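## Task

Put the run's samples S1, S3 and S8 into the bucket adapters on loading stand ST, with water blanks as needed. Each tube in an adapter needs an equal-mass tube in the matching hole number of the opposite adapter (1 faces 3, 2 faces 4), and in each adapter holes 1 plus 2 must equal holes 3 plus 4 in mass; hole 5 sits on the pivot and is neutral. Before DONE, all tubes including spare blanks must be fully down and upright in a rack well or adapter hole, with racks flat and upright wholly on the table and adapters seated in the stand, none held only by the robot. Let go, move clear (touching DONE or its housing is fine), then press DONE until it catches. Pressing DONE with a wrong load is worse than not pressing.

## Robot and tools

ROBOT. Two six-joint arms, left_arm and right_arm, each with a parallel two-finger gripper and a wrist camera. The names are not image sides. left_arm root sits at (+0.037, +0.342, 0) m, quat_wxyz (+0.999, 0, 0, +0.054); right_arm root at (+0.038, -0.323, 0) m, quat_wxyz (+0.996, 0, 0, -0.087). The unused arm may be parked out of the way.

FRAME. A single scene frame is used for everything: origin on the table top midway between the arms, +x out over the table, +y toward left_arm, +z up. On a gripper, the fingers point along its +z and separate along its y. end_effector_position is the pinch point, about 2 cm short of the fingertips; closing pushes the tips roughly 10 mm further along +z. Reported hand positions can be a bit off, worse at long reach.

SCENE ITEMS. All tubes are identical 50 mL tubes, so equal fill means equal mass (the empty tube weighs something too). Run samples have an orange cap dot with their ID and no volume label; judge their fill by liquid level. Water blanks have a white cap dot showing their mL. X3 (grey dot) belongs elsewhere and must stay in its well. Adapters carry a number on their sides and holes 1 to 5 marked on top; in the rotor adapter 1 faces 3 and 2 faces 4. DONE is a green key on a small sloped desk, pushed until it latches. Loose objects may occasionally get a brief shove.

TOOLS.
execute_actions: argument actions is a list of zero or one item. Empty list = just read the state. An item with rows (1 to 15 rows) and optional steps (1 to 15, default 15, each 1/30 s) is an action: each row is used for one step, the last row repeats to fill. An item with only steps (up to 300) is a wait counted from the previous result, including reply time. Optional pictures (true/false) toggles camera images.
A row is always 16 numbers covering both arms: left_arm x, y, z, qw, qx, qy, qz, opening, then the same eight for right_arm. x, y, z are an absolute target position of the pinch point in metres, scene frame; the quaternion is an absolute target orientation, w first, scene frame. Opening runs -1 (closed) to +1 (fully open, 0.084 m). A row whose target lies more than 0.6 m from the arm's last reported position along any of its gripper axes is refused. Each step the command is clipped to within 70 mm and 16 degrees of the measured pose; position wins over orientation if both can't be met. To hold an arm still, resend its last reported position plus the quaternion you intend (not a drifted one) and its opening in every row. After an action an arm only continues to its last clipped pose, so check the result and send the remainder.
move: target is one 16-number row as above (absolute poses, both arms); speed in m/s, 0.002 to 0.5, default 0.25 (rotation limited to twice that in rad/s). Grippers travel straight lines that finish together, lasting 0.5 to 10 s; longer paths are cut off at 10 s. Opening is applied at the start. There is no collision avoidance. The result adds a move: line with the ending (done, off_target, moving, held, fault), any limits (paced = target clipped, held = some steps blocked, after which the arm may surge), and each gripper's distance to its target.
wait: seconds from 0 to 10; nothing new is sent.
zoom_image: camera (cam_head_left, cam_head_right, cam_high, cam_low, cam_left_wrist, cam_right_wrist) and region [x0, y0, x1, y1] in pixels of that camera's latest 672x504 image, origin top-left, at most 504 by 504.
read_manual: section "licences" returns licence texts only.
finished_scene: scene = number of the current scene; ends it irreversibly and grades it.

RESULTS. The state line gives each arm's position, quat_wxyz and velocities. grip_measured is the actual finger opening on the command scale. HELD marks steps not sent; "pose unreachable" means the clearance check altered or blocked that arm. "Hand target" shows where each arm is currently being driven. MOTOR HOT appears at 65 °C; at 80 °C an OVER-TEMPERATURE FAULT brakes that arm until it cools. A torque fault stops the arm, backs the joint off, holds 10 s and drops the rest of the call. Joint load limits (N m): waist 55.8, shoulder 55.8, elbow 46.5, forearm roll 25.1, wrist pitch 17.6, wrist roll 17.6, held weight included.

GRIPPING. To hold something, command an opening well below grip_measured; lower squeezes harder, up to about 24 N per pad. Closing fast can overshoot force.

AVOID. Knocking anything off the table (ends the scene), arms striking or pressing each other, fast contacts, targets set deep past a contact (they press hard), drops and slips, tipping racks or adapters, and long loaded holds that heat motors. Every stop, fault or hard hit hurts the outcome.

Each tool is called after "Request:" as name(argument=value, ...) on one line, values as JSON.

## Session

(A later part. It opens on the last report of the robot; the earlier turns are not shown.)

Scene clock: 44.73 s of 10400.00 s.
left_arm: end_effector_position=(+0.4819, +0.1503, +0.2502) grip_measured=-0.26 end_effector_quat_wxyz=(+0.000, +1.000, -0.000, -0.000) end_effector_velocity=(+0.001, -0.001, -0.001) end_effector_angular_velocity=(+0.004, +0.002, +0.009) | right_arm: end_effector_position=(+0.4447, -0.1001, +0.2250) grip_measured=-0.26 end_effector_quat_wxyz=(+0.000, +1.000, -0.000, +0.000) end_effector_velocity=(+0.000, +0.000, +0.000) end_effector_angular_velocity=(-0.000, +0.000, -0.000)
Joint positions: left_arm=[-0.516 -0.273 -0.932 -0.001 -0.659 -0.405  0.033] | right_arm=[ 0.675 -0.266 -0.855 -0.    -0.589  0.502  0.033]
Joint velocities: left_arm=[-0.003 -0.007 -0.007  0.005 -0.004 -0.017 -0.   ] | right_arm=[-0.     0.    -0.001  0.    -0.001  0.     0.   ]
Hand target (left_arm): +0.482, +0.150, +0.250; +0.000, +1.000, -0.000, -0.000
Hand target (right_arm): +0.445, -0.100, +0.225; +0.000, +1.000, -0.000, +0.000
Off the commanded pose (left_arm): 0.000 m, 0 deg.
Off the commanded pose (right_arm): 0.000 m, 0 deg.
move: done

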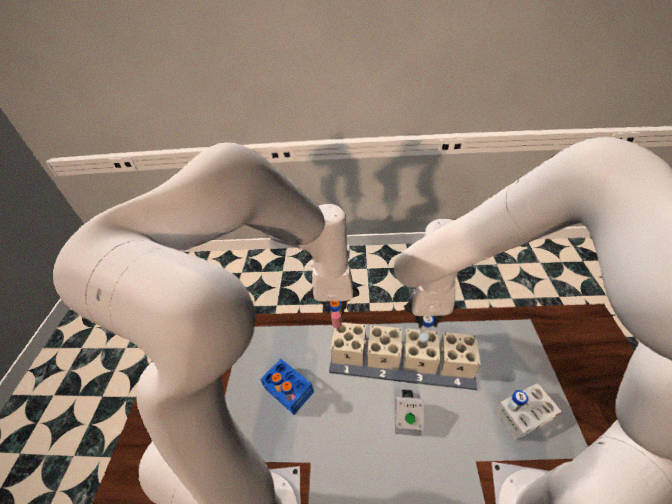

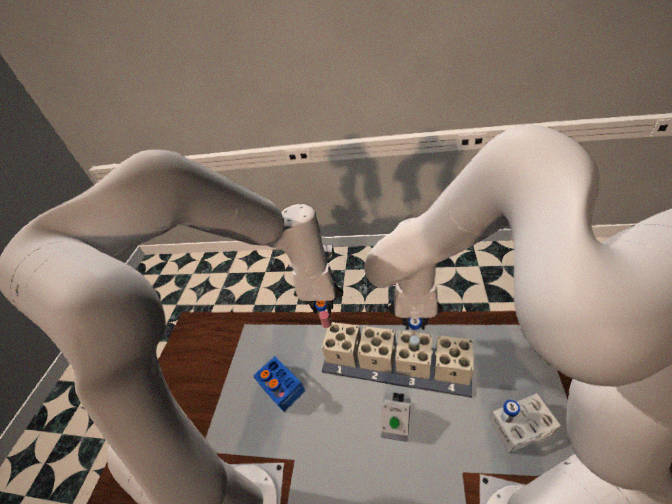

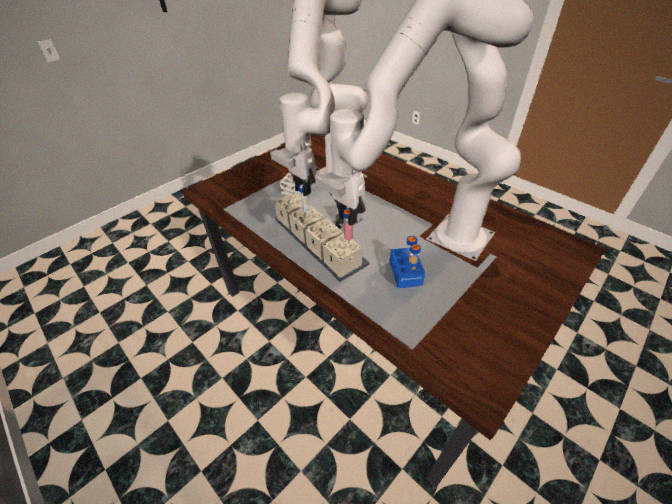

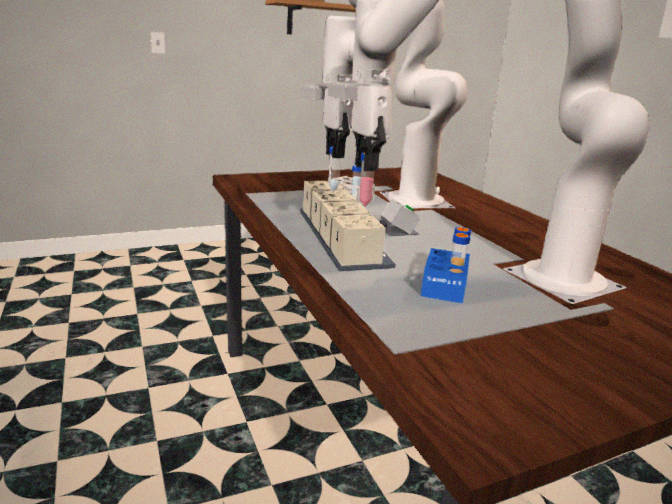

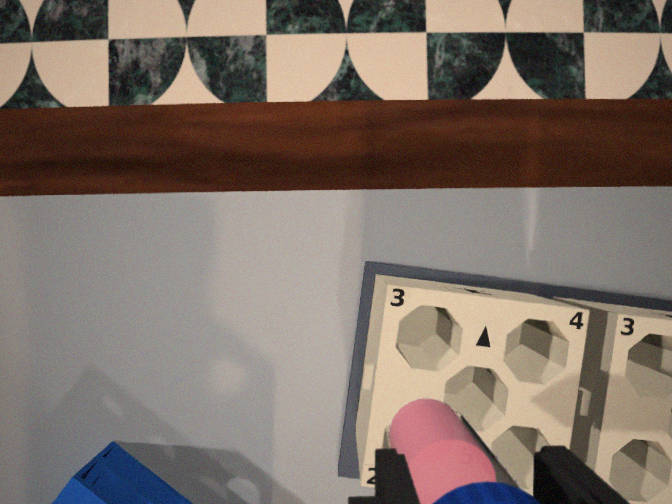

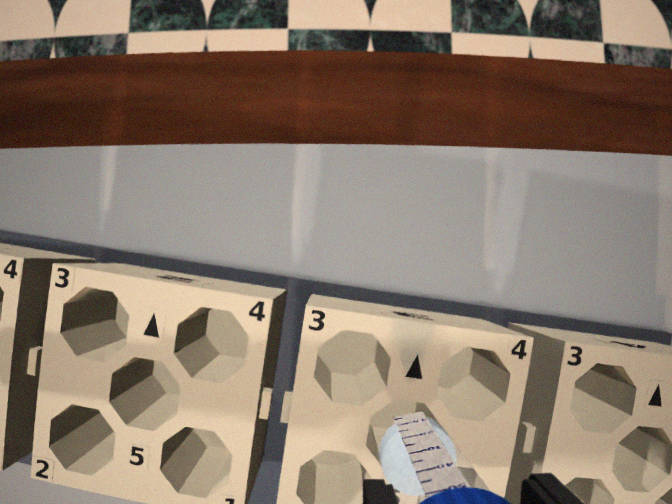

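Request:
move(target=[0.481,0.117,0.22,0,1,0,0,-0.5,0.427,-0.208,0.22,0,1,0,0,-0.5])

Scene clock: 57.63 s of 10400.00 s.
left_arm: end_effector_position=(+0.4811, +0.1170, +0.2201) grip_measured=-0.26 end_effector_quat_wxyz=(+0.000, +1.000, +0.000, -0.000) end_effector_velocity=(+0.000, -0.001, -0.000) end_effector_angular_velocity=(+0.001, -0.000, +0.000) | right_arm: end_effector_position=(+0.4266, -0.2073, +0.2198) grip_measured=-0.26 end_effector_quat_wxyz=(-0.000, +1.000, +0.000, +0.000) end_effector_velocity=(+0.000, -0.002, +0.000) end_effector_angular_velocity=(+0.001, -0.000, +0.002)
Joint positions: left_arm=[-0.578 -0.348 -0.95  -0.    -0.602 -0.47   0.033] | right_arm=[ 0.463 -0.143 -0.691  0.    -0.547  0.289  0.033]
Joint velocities: left_arm=[-0.001 -0.001 -0.001  0.001  0.001 -0.002 -0.   ] | right_arm=[-0.006  0.002  0.002  0.003 -0.    -0.01  -0.   ]
Hand target (left_arm): +0.481, +0.117, +0.220; +0.000, +1.000, +0.000, -0.000
Hand target (right_arm): +0.427, -0.208, +0.220; -0.000, +1.000, -0.000, +0.000
Off the commanded pose (left_arm): 0.000 m, 0 deg.
Off the commanded pose (right_arm): 0.001 m, 0 deg.
After step 90, 8.80 s passed at rest.
move: done

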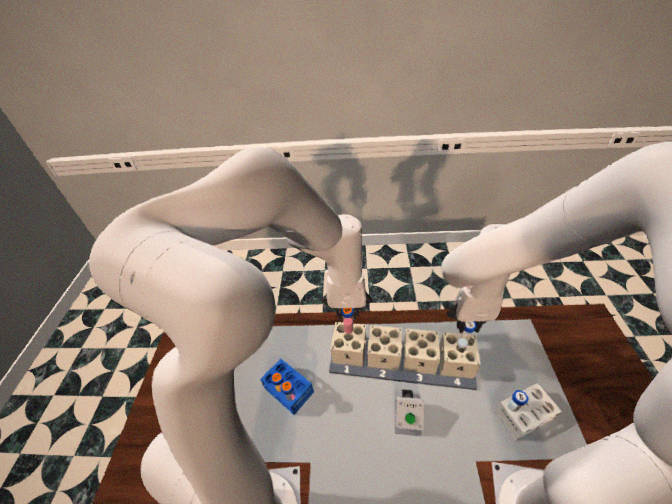

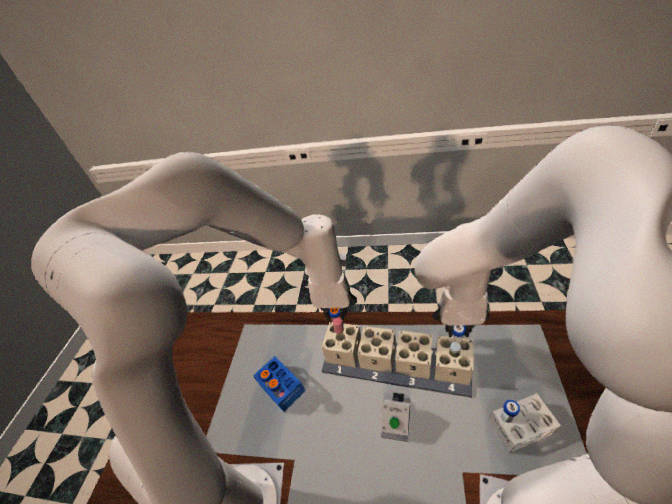

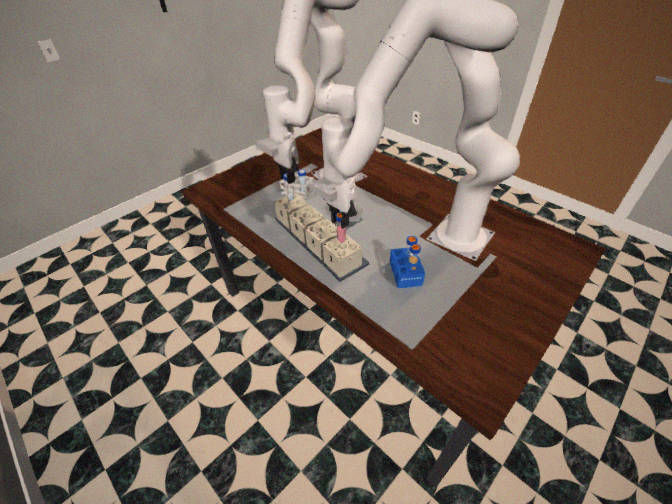

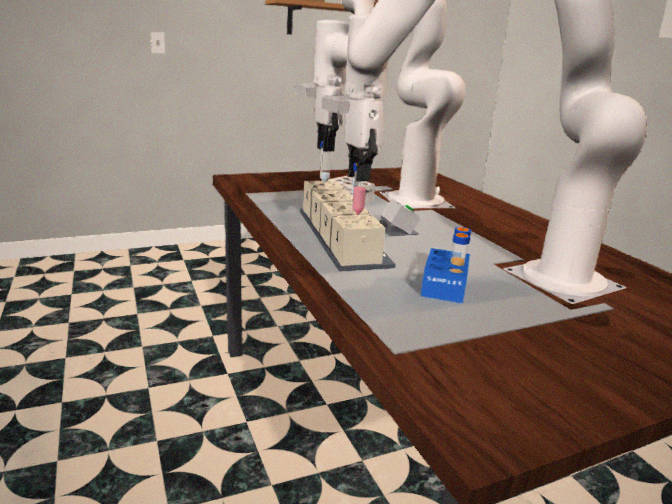

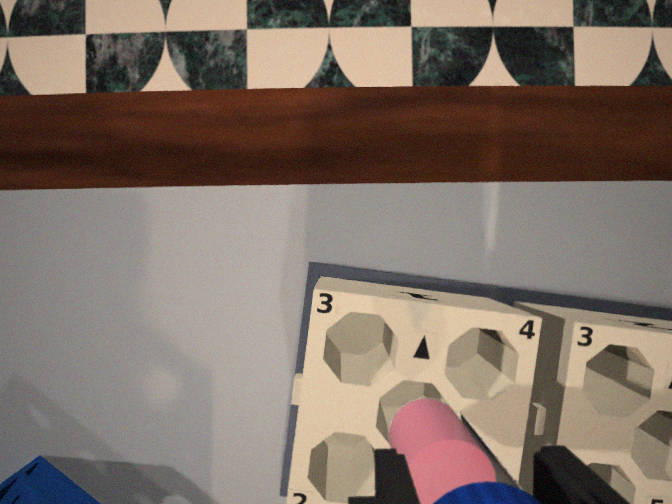

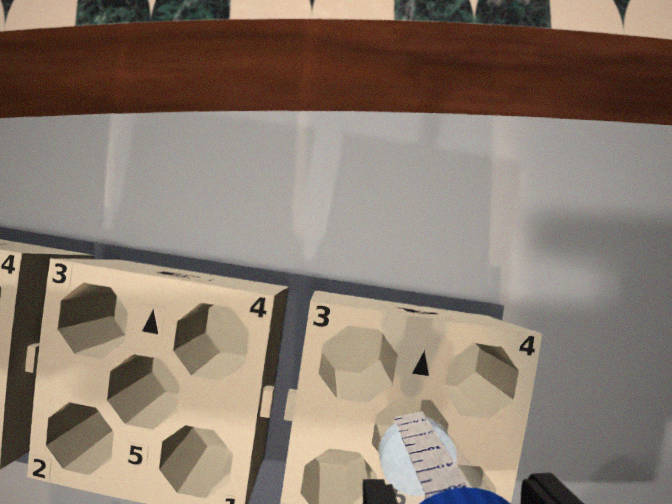

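Request:
execute_actions(actions=[{"rows":[[0.479,0.118,0.22,0,1,0,0,-0.5,0.4265,-0.2093,0.22,0,1,0,0,-0.5]],"steps":10}], pictures=false)

Request:
move(target=[0.479,0.118,0.128,0,1,0,0,-0.5,0.4265,-0.2093,0.128,0,1,0,0,-0.5], speed=0.06)

Request:
execute_actions(actions=[{"rows":[[0.479,0.118,0.128,0,1,0,0,0.2,0.4265,-0.2093,0.128,0,1,0,0,0.2]],"steps":12}], pictures=false)

Request:
move(target=[0.479,0.118,0.2,0,1,0,0,0.2,0.4265,-0.2093,0.2,0,1,0,0,0.2])

Request:
move(target=[0.338,0.315,0.19,0,0.899,0.438,0,0.25,0.4,-0.45,0.3,0,1,0,0,-1], speed=0.4)

Scene clock: 73.73 s of 10400.00 s.
left_arm: end_effector_position=(+0.4792, +0.1179, +0.2200) grip_measured=-0.26 end_effector_quat_wxyz=(-0.000, +1.000, +0.000, -0.000) end_effector_velocity=(-0.002, +0.001, -0.000) end_effector_angular_velocity=(-0.000, -0.000, -0.000) | right_arm: end_effector_position=(+0.4265, -0.2092, +0.2200) grip_measured=-0.26 end_effector_quat_wxyz=(-0.000, +1.000, -0.000, +0.000) end_effector_velocity=(+0.000, -0.001, +0.000) end_effector_angular_velocity=(-0.000, -0.001, +0.000)
Joint positions: left_arm=[-0.578 -0.344 -0.944  0.    -0.601 -0.47   0.033] | right_arm=[ 0.458 -0.142 -0.689  0.    -0.548  0.285  0.033]
Joint velocities: left_arm=[0.    0.004 0.006 0.    0.002 0.    0.   ] | right_arm=[-0.003  0.001  0.001 -0.001  0.    -0.002 -0.   ]
Hand target (left_arm): +0.479, +0.118, +0.220; -0.000, +1.000, +0.000, -0.000
Hand target (right_arm): +0.426, -0.209, +0.220; -0.000, +1.000, -0.000, +0.000
Off the commanded pose (left_arm): 0.000 m, 0 deg.
Off the commanded pose (right_arm): 0.000 m, 0 deg.
Steps of this call (steps 1 to 90: nothing new was sent; then 12.77 s passed at rest; steps 91 to 100: all 10 steps of this action). Readings (end_effector_position):
91: left_arm (+0.4810, +0.1170, +0.2200) | right_arm (+0.4266, -0.2076, +0.2198)
92: left_arm (+0.4808, +0.1171, +0.2200) | right_arm (+0.4266, -0.2078, +0.2199)
94: left_arm (+0.4801, +0.1174, +0.2200) | right_arm (+0.4266, -0.2084, +0.2199)
98: left_arm (+0.4793, +0.1178, +0.2200) | right_arm (+0.4265, -0.2090, +0.2200)
100: the state above

Scene clock: 75.93 s of 10400.00 s.
left_arm: end_effector_position=(+0.4791, +0.1180, +0.1283) grip_measured=-0.26 end_effector_quat_wxyz=(-0.000, +1.000, +0.000, +0.000) end_effector_velocity=(+0.001, -0.000, -0.002) end_effector_angular_velocity=(-0.000, -0.001, +0.001) | right_arm: end_effector_position=(+0.4266, -0.2094, +0.1285) grip_measured=-0.26 end_effector_quat_wxyz=(+0.000, +1.000, -0.000, +0.000) end_effector_velocity=(+0.000, -0.000, -0.002) end_effector_angular_velocity=(+0.000, -0.001, -0.002)
Joint positions: left_arm=[-0.578 -0.508 -0.914  0.001 -0.406 -0.471  0.033] | right_arm=[ 0.458 -0.341 -0.656 -0.002 -0.315  0.287  0.033]
Joint velocities: left_arm=[ 0.    -0.004 -0.001  0.     0.004 -0.001  0.   ] | right_arm=[-0.001 -0.006 -0.    -0.     0.006  0.002  0.   ]
Hand target (left_arm): +0.479, +0.118, +0.128; -0.000, +1.000, +0.000, +0.000
Hand target (right_arm): +0.427, -0.209, +0.128; +0.000, +1.000, -0.000, +0.000
Off the commanded pose (left_arm): 0.000 m, 0 deg.
Off the commanded pose (right_arm): 0.001 m, 0 deg.
move: done

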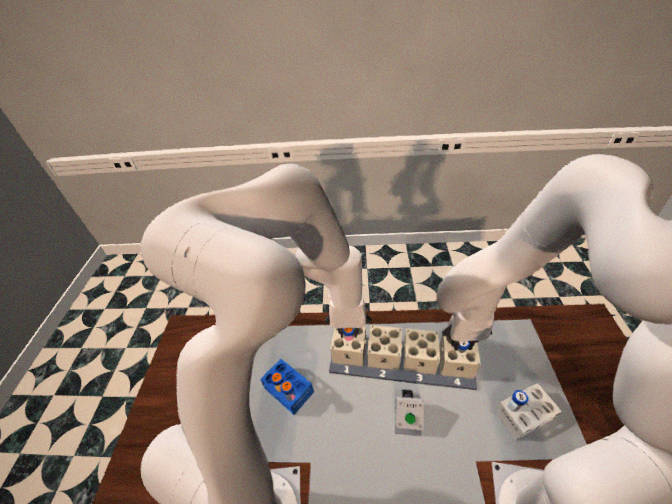

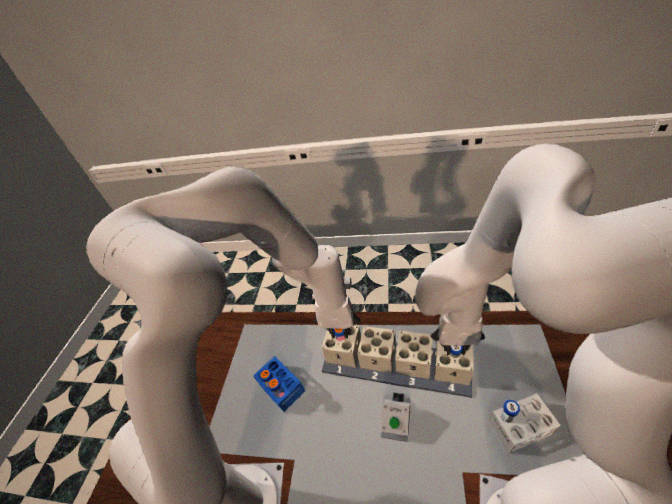

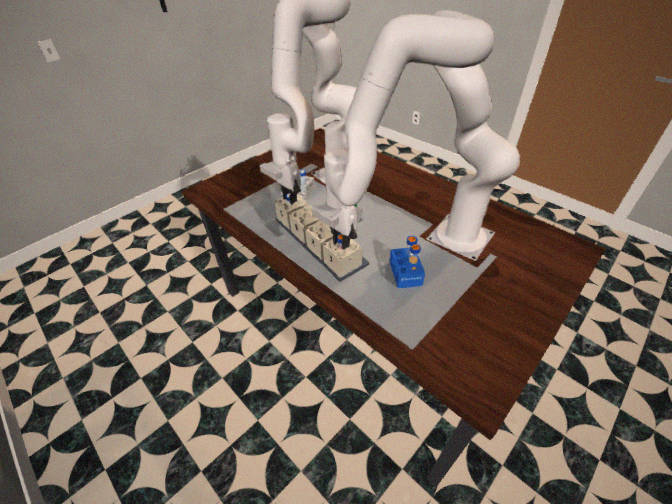

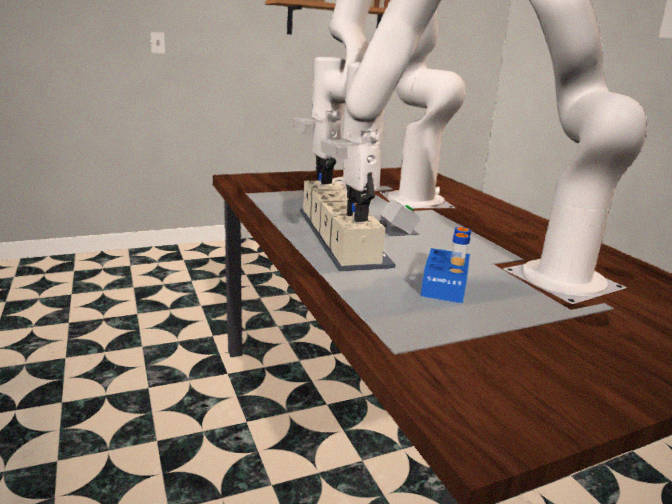

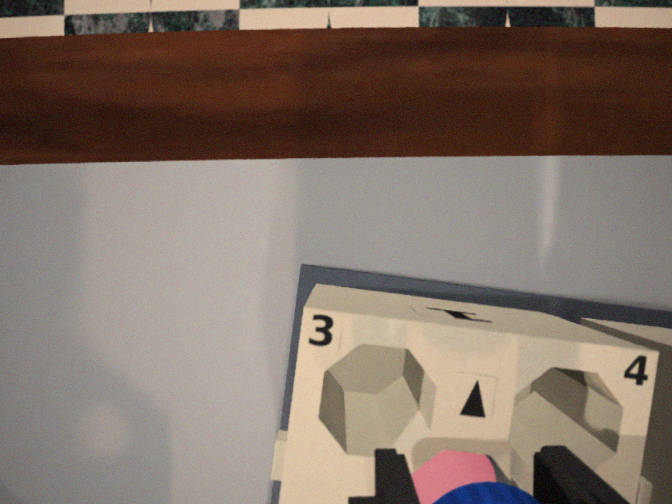

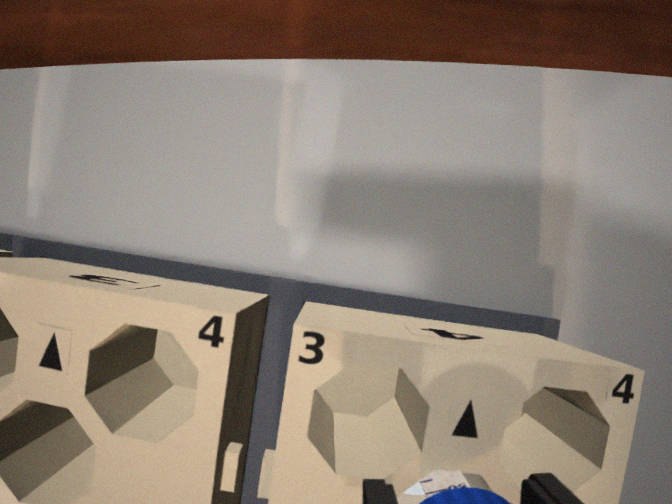

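Scene clock: 76.33 s of 10400.00 s.
left_arm: end_effector_position=(+0.4790, +0.1180, +0.1280) grip_measured=+0.19 end_effector_quat_wxyz=(+0.000, +1.000, +0.000, +0.000) end_effector_velocity=(-0.001, -0.000, -0.000) end_effector_angular_velocity=(+0.000, +0.001, -0.002) | right_arm: end_effector_position=(+0.4265, -0.2093, +0.1280) grip_measured=+0.19 end_effector_quat_wxyz=(+0.000, +1.000, -0.000, -0.000) end_effector_velocity=(+0.000, -0.000, -0.000) end_effector_angular_velocity=(+0.001, -0.001, -0.001)
Joint positions: left_arm=[-0.578 -0.508 -0.914  0.    -0.406 -0.47   0.052] | right_arm=[ 0.458 -0.342 -0.656 -0.    -0.314  0.285  0.052]
Joint velocities: left_arm=[-0.001 -0.     0.001 -0.001  0.     0.002  0.002] | right_arm=[-0.001  0.     0.001  0.002  0.002 -0.001  0.002]
Hand target (left_arm): +0.479, +0.118, +0.128; -0.000, +1.000, +0.000, +0.000
Hand target (right_arm): +0.427, -0.209, +0.128; +0.000, +1.000, -0.000, +0.000
Off the commanded pose (left_arm): 0.000 m, 0 deg.
Off the commanded pose (right_arm): 0.000 m, 0 deg.
Steps of this call (steps 1 to 12: all 12 steps of this action). Readings (end_effector_position):
1: left_arm (+0.4791, +0.1180, +0.1282) | right_arm (+0.4266, -0.2094, +0.1284)
2: left_arm (+0.4791, +0.1180, +0.1282) | right_arm (+0.4265, -0.2094, +0.1283)
4: left_arm (+0.4791, +0.1180, +0.1281) | right_arm (+0.4264, -0.2094, +0.1282)
8: left_arm (+0.4791, +0.1180, +0.1281) | right_arm (+0.4265, -0.2093, +0.1280)
12: the state above

Scene clock: 77.57 s of 10400.00 s.
left_arm: end_effector_position=(+0.4788, +0.1180, +0.1997) grip_measured=+0.19 end_effector_quat_wxyz=(+0.000, +1.000, -0.000, -0.000) end_effector_velocity=(+0.001, +0.000, +0.002) end_effector_angular_velocity=(-0.002, -0.001, +0.003) | right_arm: end_effector_position=(+0.4263, -0.2092, +0.1995) grip_measured=+0.19 end_effector_quat_wxyz=(-0.000, +1.000, +0.000, -0.000) end_effector_velocity=(+0.001, +0.000, +0.003) end_effector_angular_velocity=(+0.001, -0.003, -0.000)
Joint positions: left_arm=[-0.578 -0.376 -0.932 -0.    -0.557 -0.469  0.052] | right_arm=[ 0.458 -0.182 -0.677  0.001 -0.495  0.283  0.052]
Joint velocities: left_arm=[ 0.001  0.003 -0.002 -0.002 -0.004 -0.    -0.   ] | right_arm=[ 0.     0.005 -0.001 -0.    -0.004  0.001 -0.   ]
Hand target (left_arm): +0.479, +0.118, +0.200; +0.000, +1.000, -0.000, -0.000
Hand target (right_arm): +0.426, -0.209, +0.200; -0.000, +1.000, +0.000, -0.000
Off the commanded pose (left_arm): 0.000 m, 0 deg.
Off the commanded pose (right_arm): 0.001 m, 0 deg.
move: done

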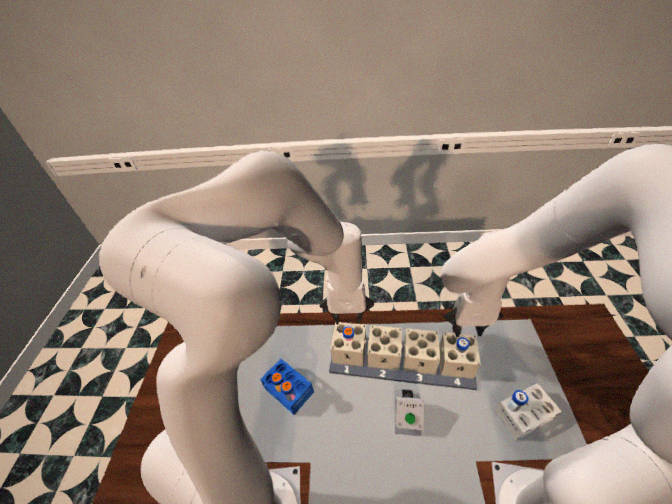

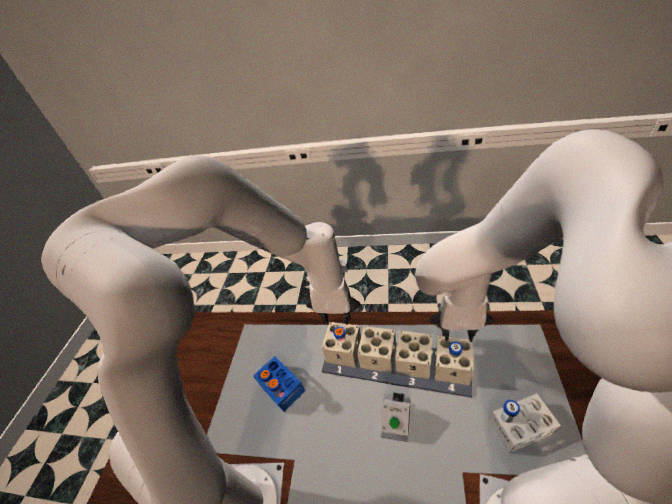

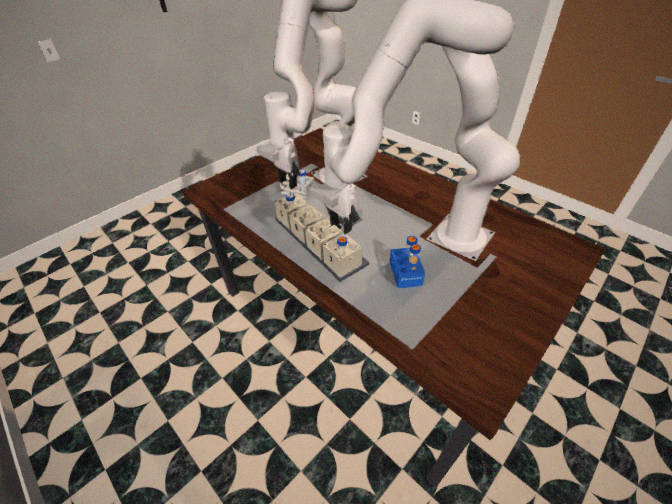

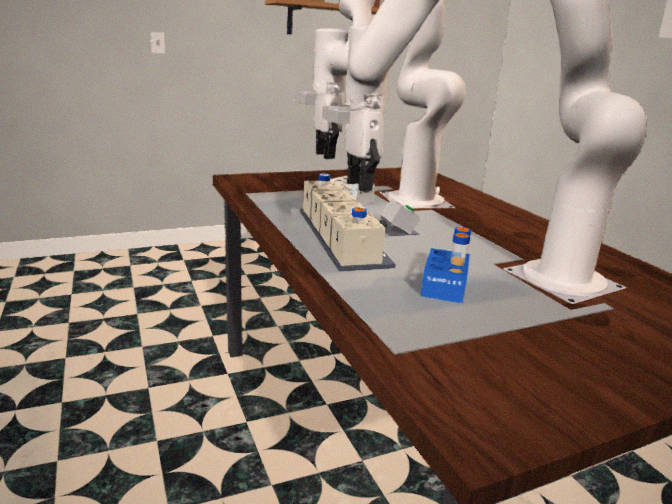

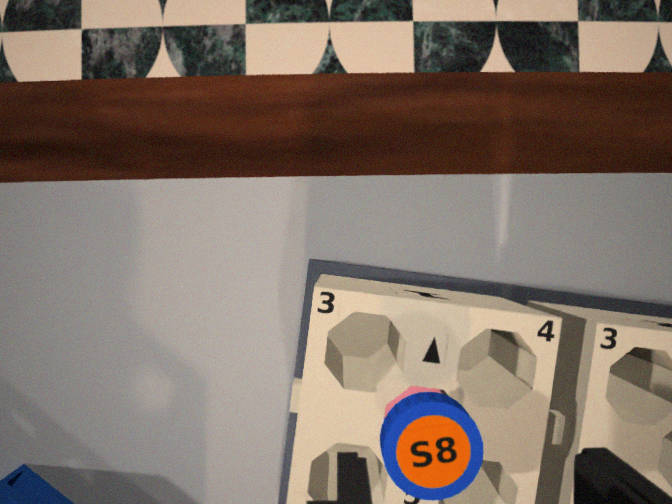

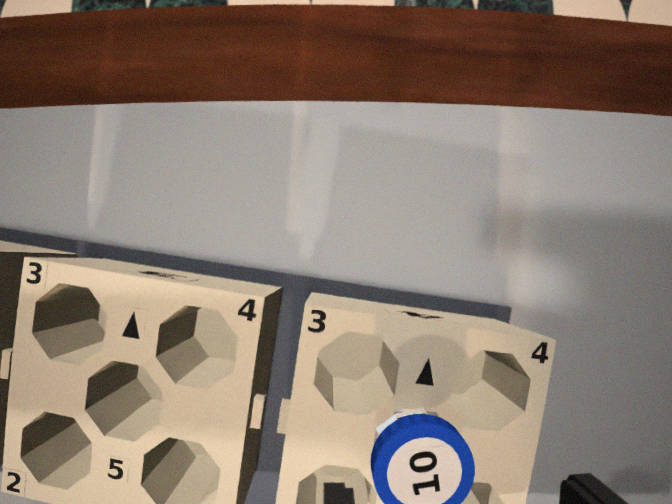

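Scene clock: 79.40 s of 10400.00 s.
left_arm: end_effector_position=(+0.3380, +0.3148, +0.1897) grip_measured=+0.24 end_effector_quat_wxyz=(-0.000, +0.899, +0.438, +0.001) end_effector_velocity=(-0.001, +0.002, +0.001) end_effector_angular_velocity=(+0.001, -0.001, +0.005) | right_arm: end_effector_position=(+0.3996, -0.4485, +0.2996) grip_measured=-1.00 end_effector_quat_wxyz=(-0.001, +1.000, +0.000, +0.000) end_effector_velocity=(+0.000, -0.002, +0.001) end_effector_angular_velocity=(+0.002, -0.001, -0.002)
Joint positions: left_arm=[-0.201  0.044 -0.402  0.002 -0.446 -1.001  0.054] | right_arm=[-0.162  0.044 -0.706  0.003 -0.75  -0.338  0.   ]
Joint velocities: left_arm=[ 0.005  0.004  0.002  0.002 -0.001 -0.002 -0.   ] | right_arm=[-0.005  0.    -0.003  0.003 -0.003 -0.006  0.   ]
Hand target (left_arm): +0.338, +0.315, +0.190; -0.000, +0.899, +0.438, +0.001
Hand target (right_arm): +0.400, -0.449, +0.300; -0.001, +1.000, +0.000, +0.001
Off the commanded pose (left_arm): 0.000 m, 0 deg.
Off the commanded pose (right_arm): 0.002 m, 0 deg.
move: done

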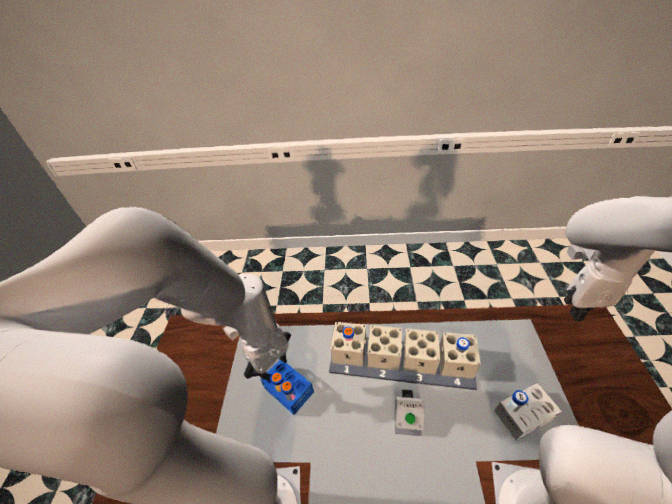

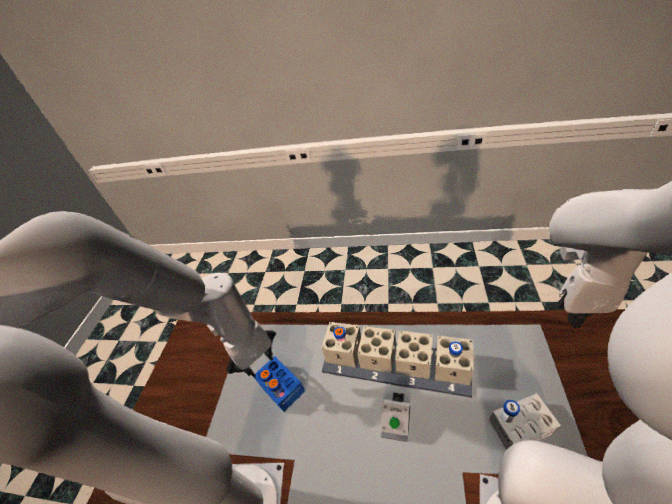

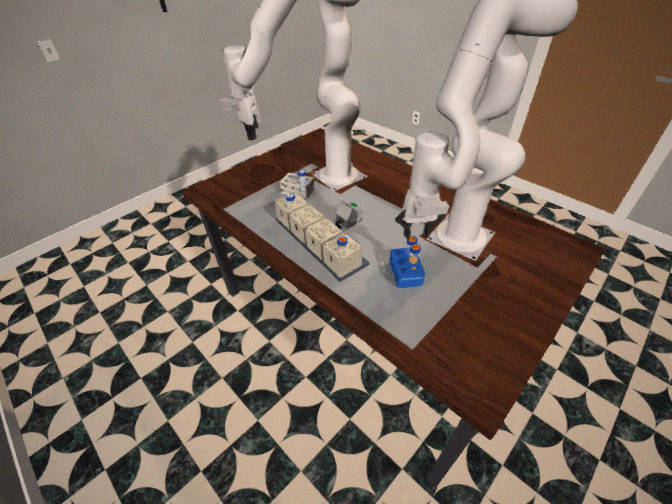

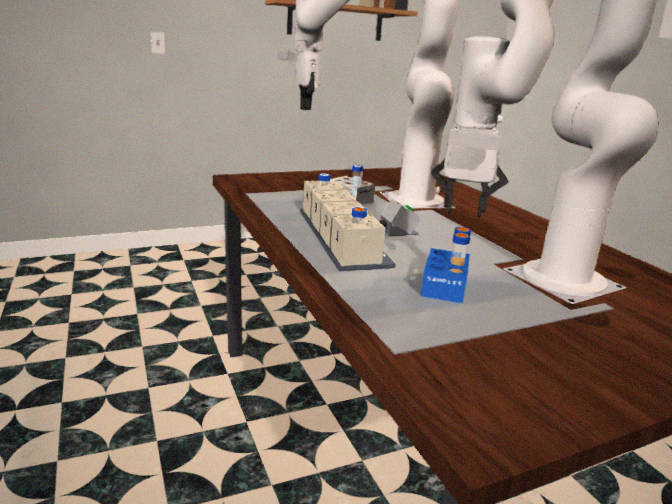

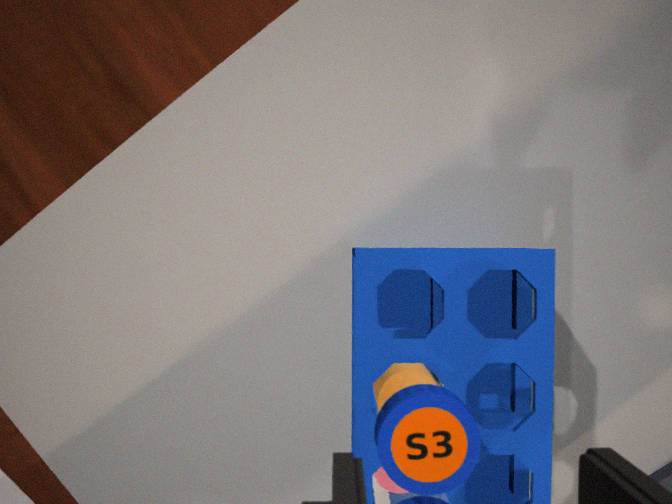

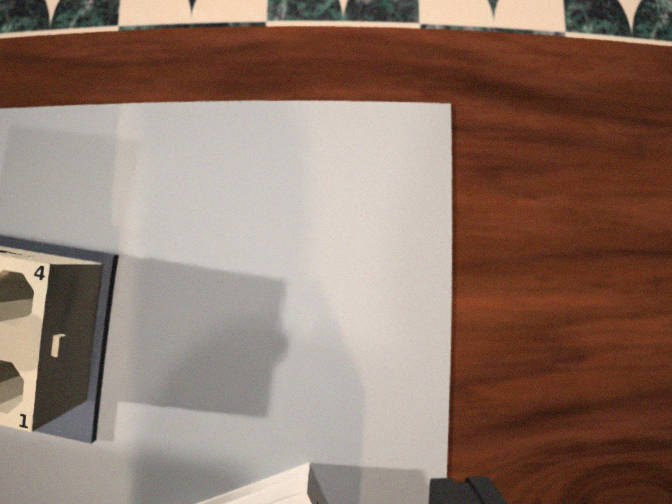

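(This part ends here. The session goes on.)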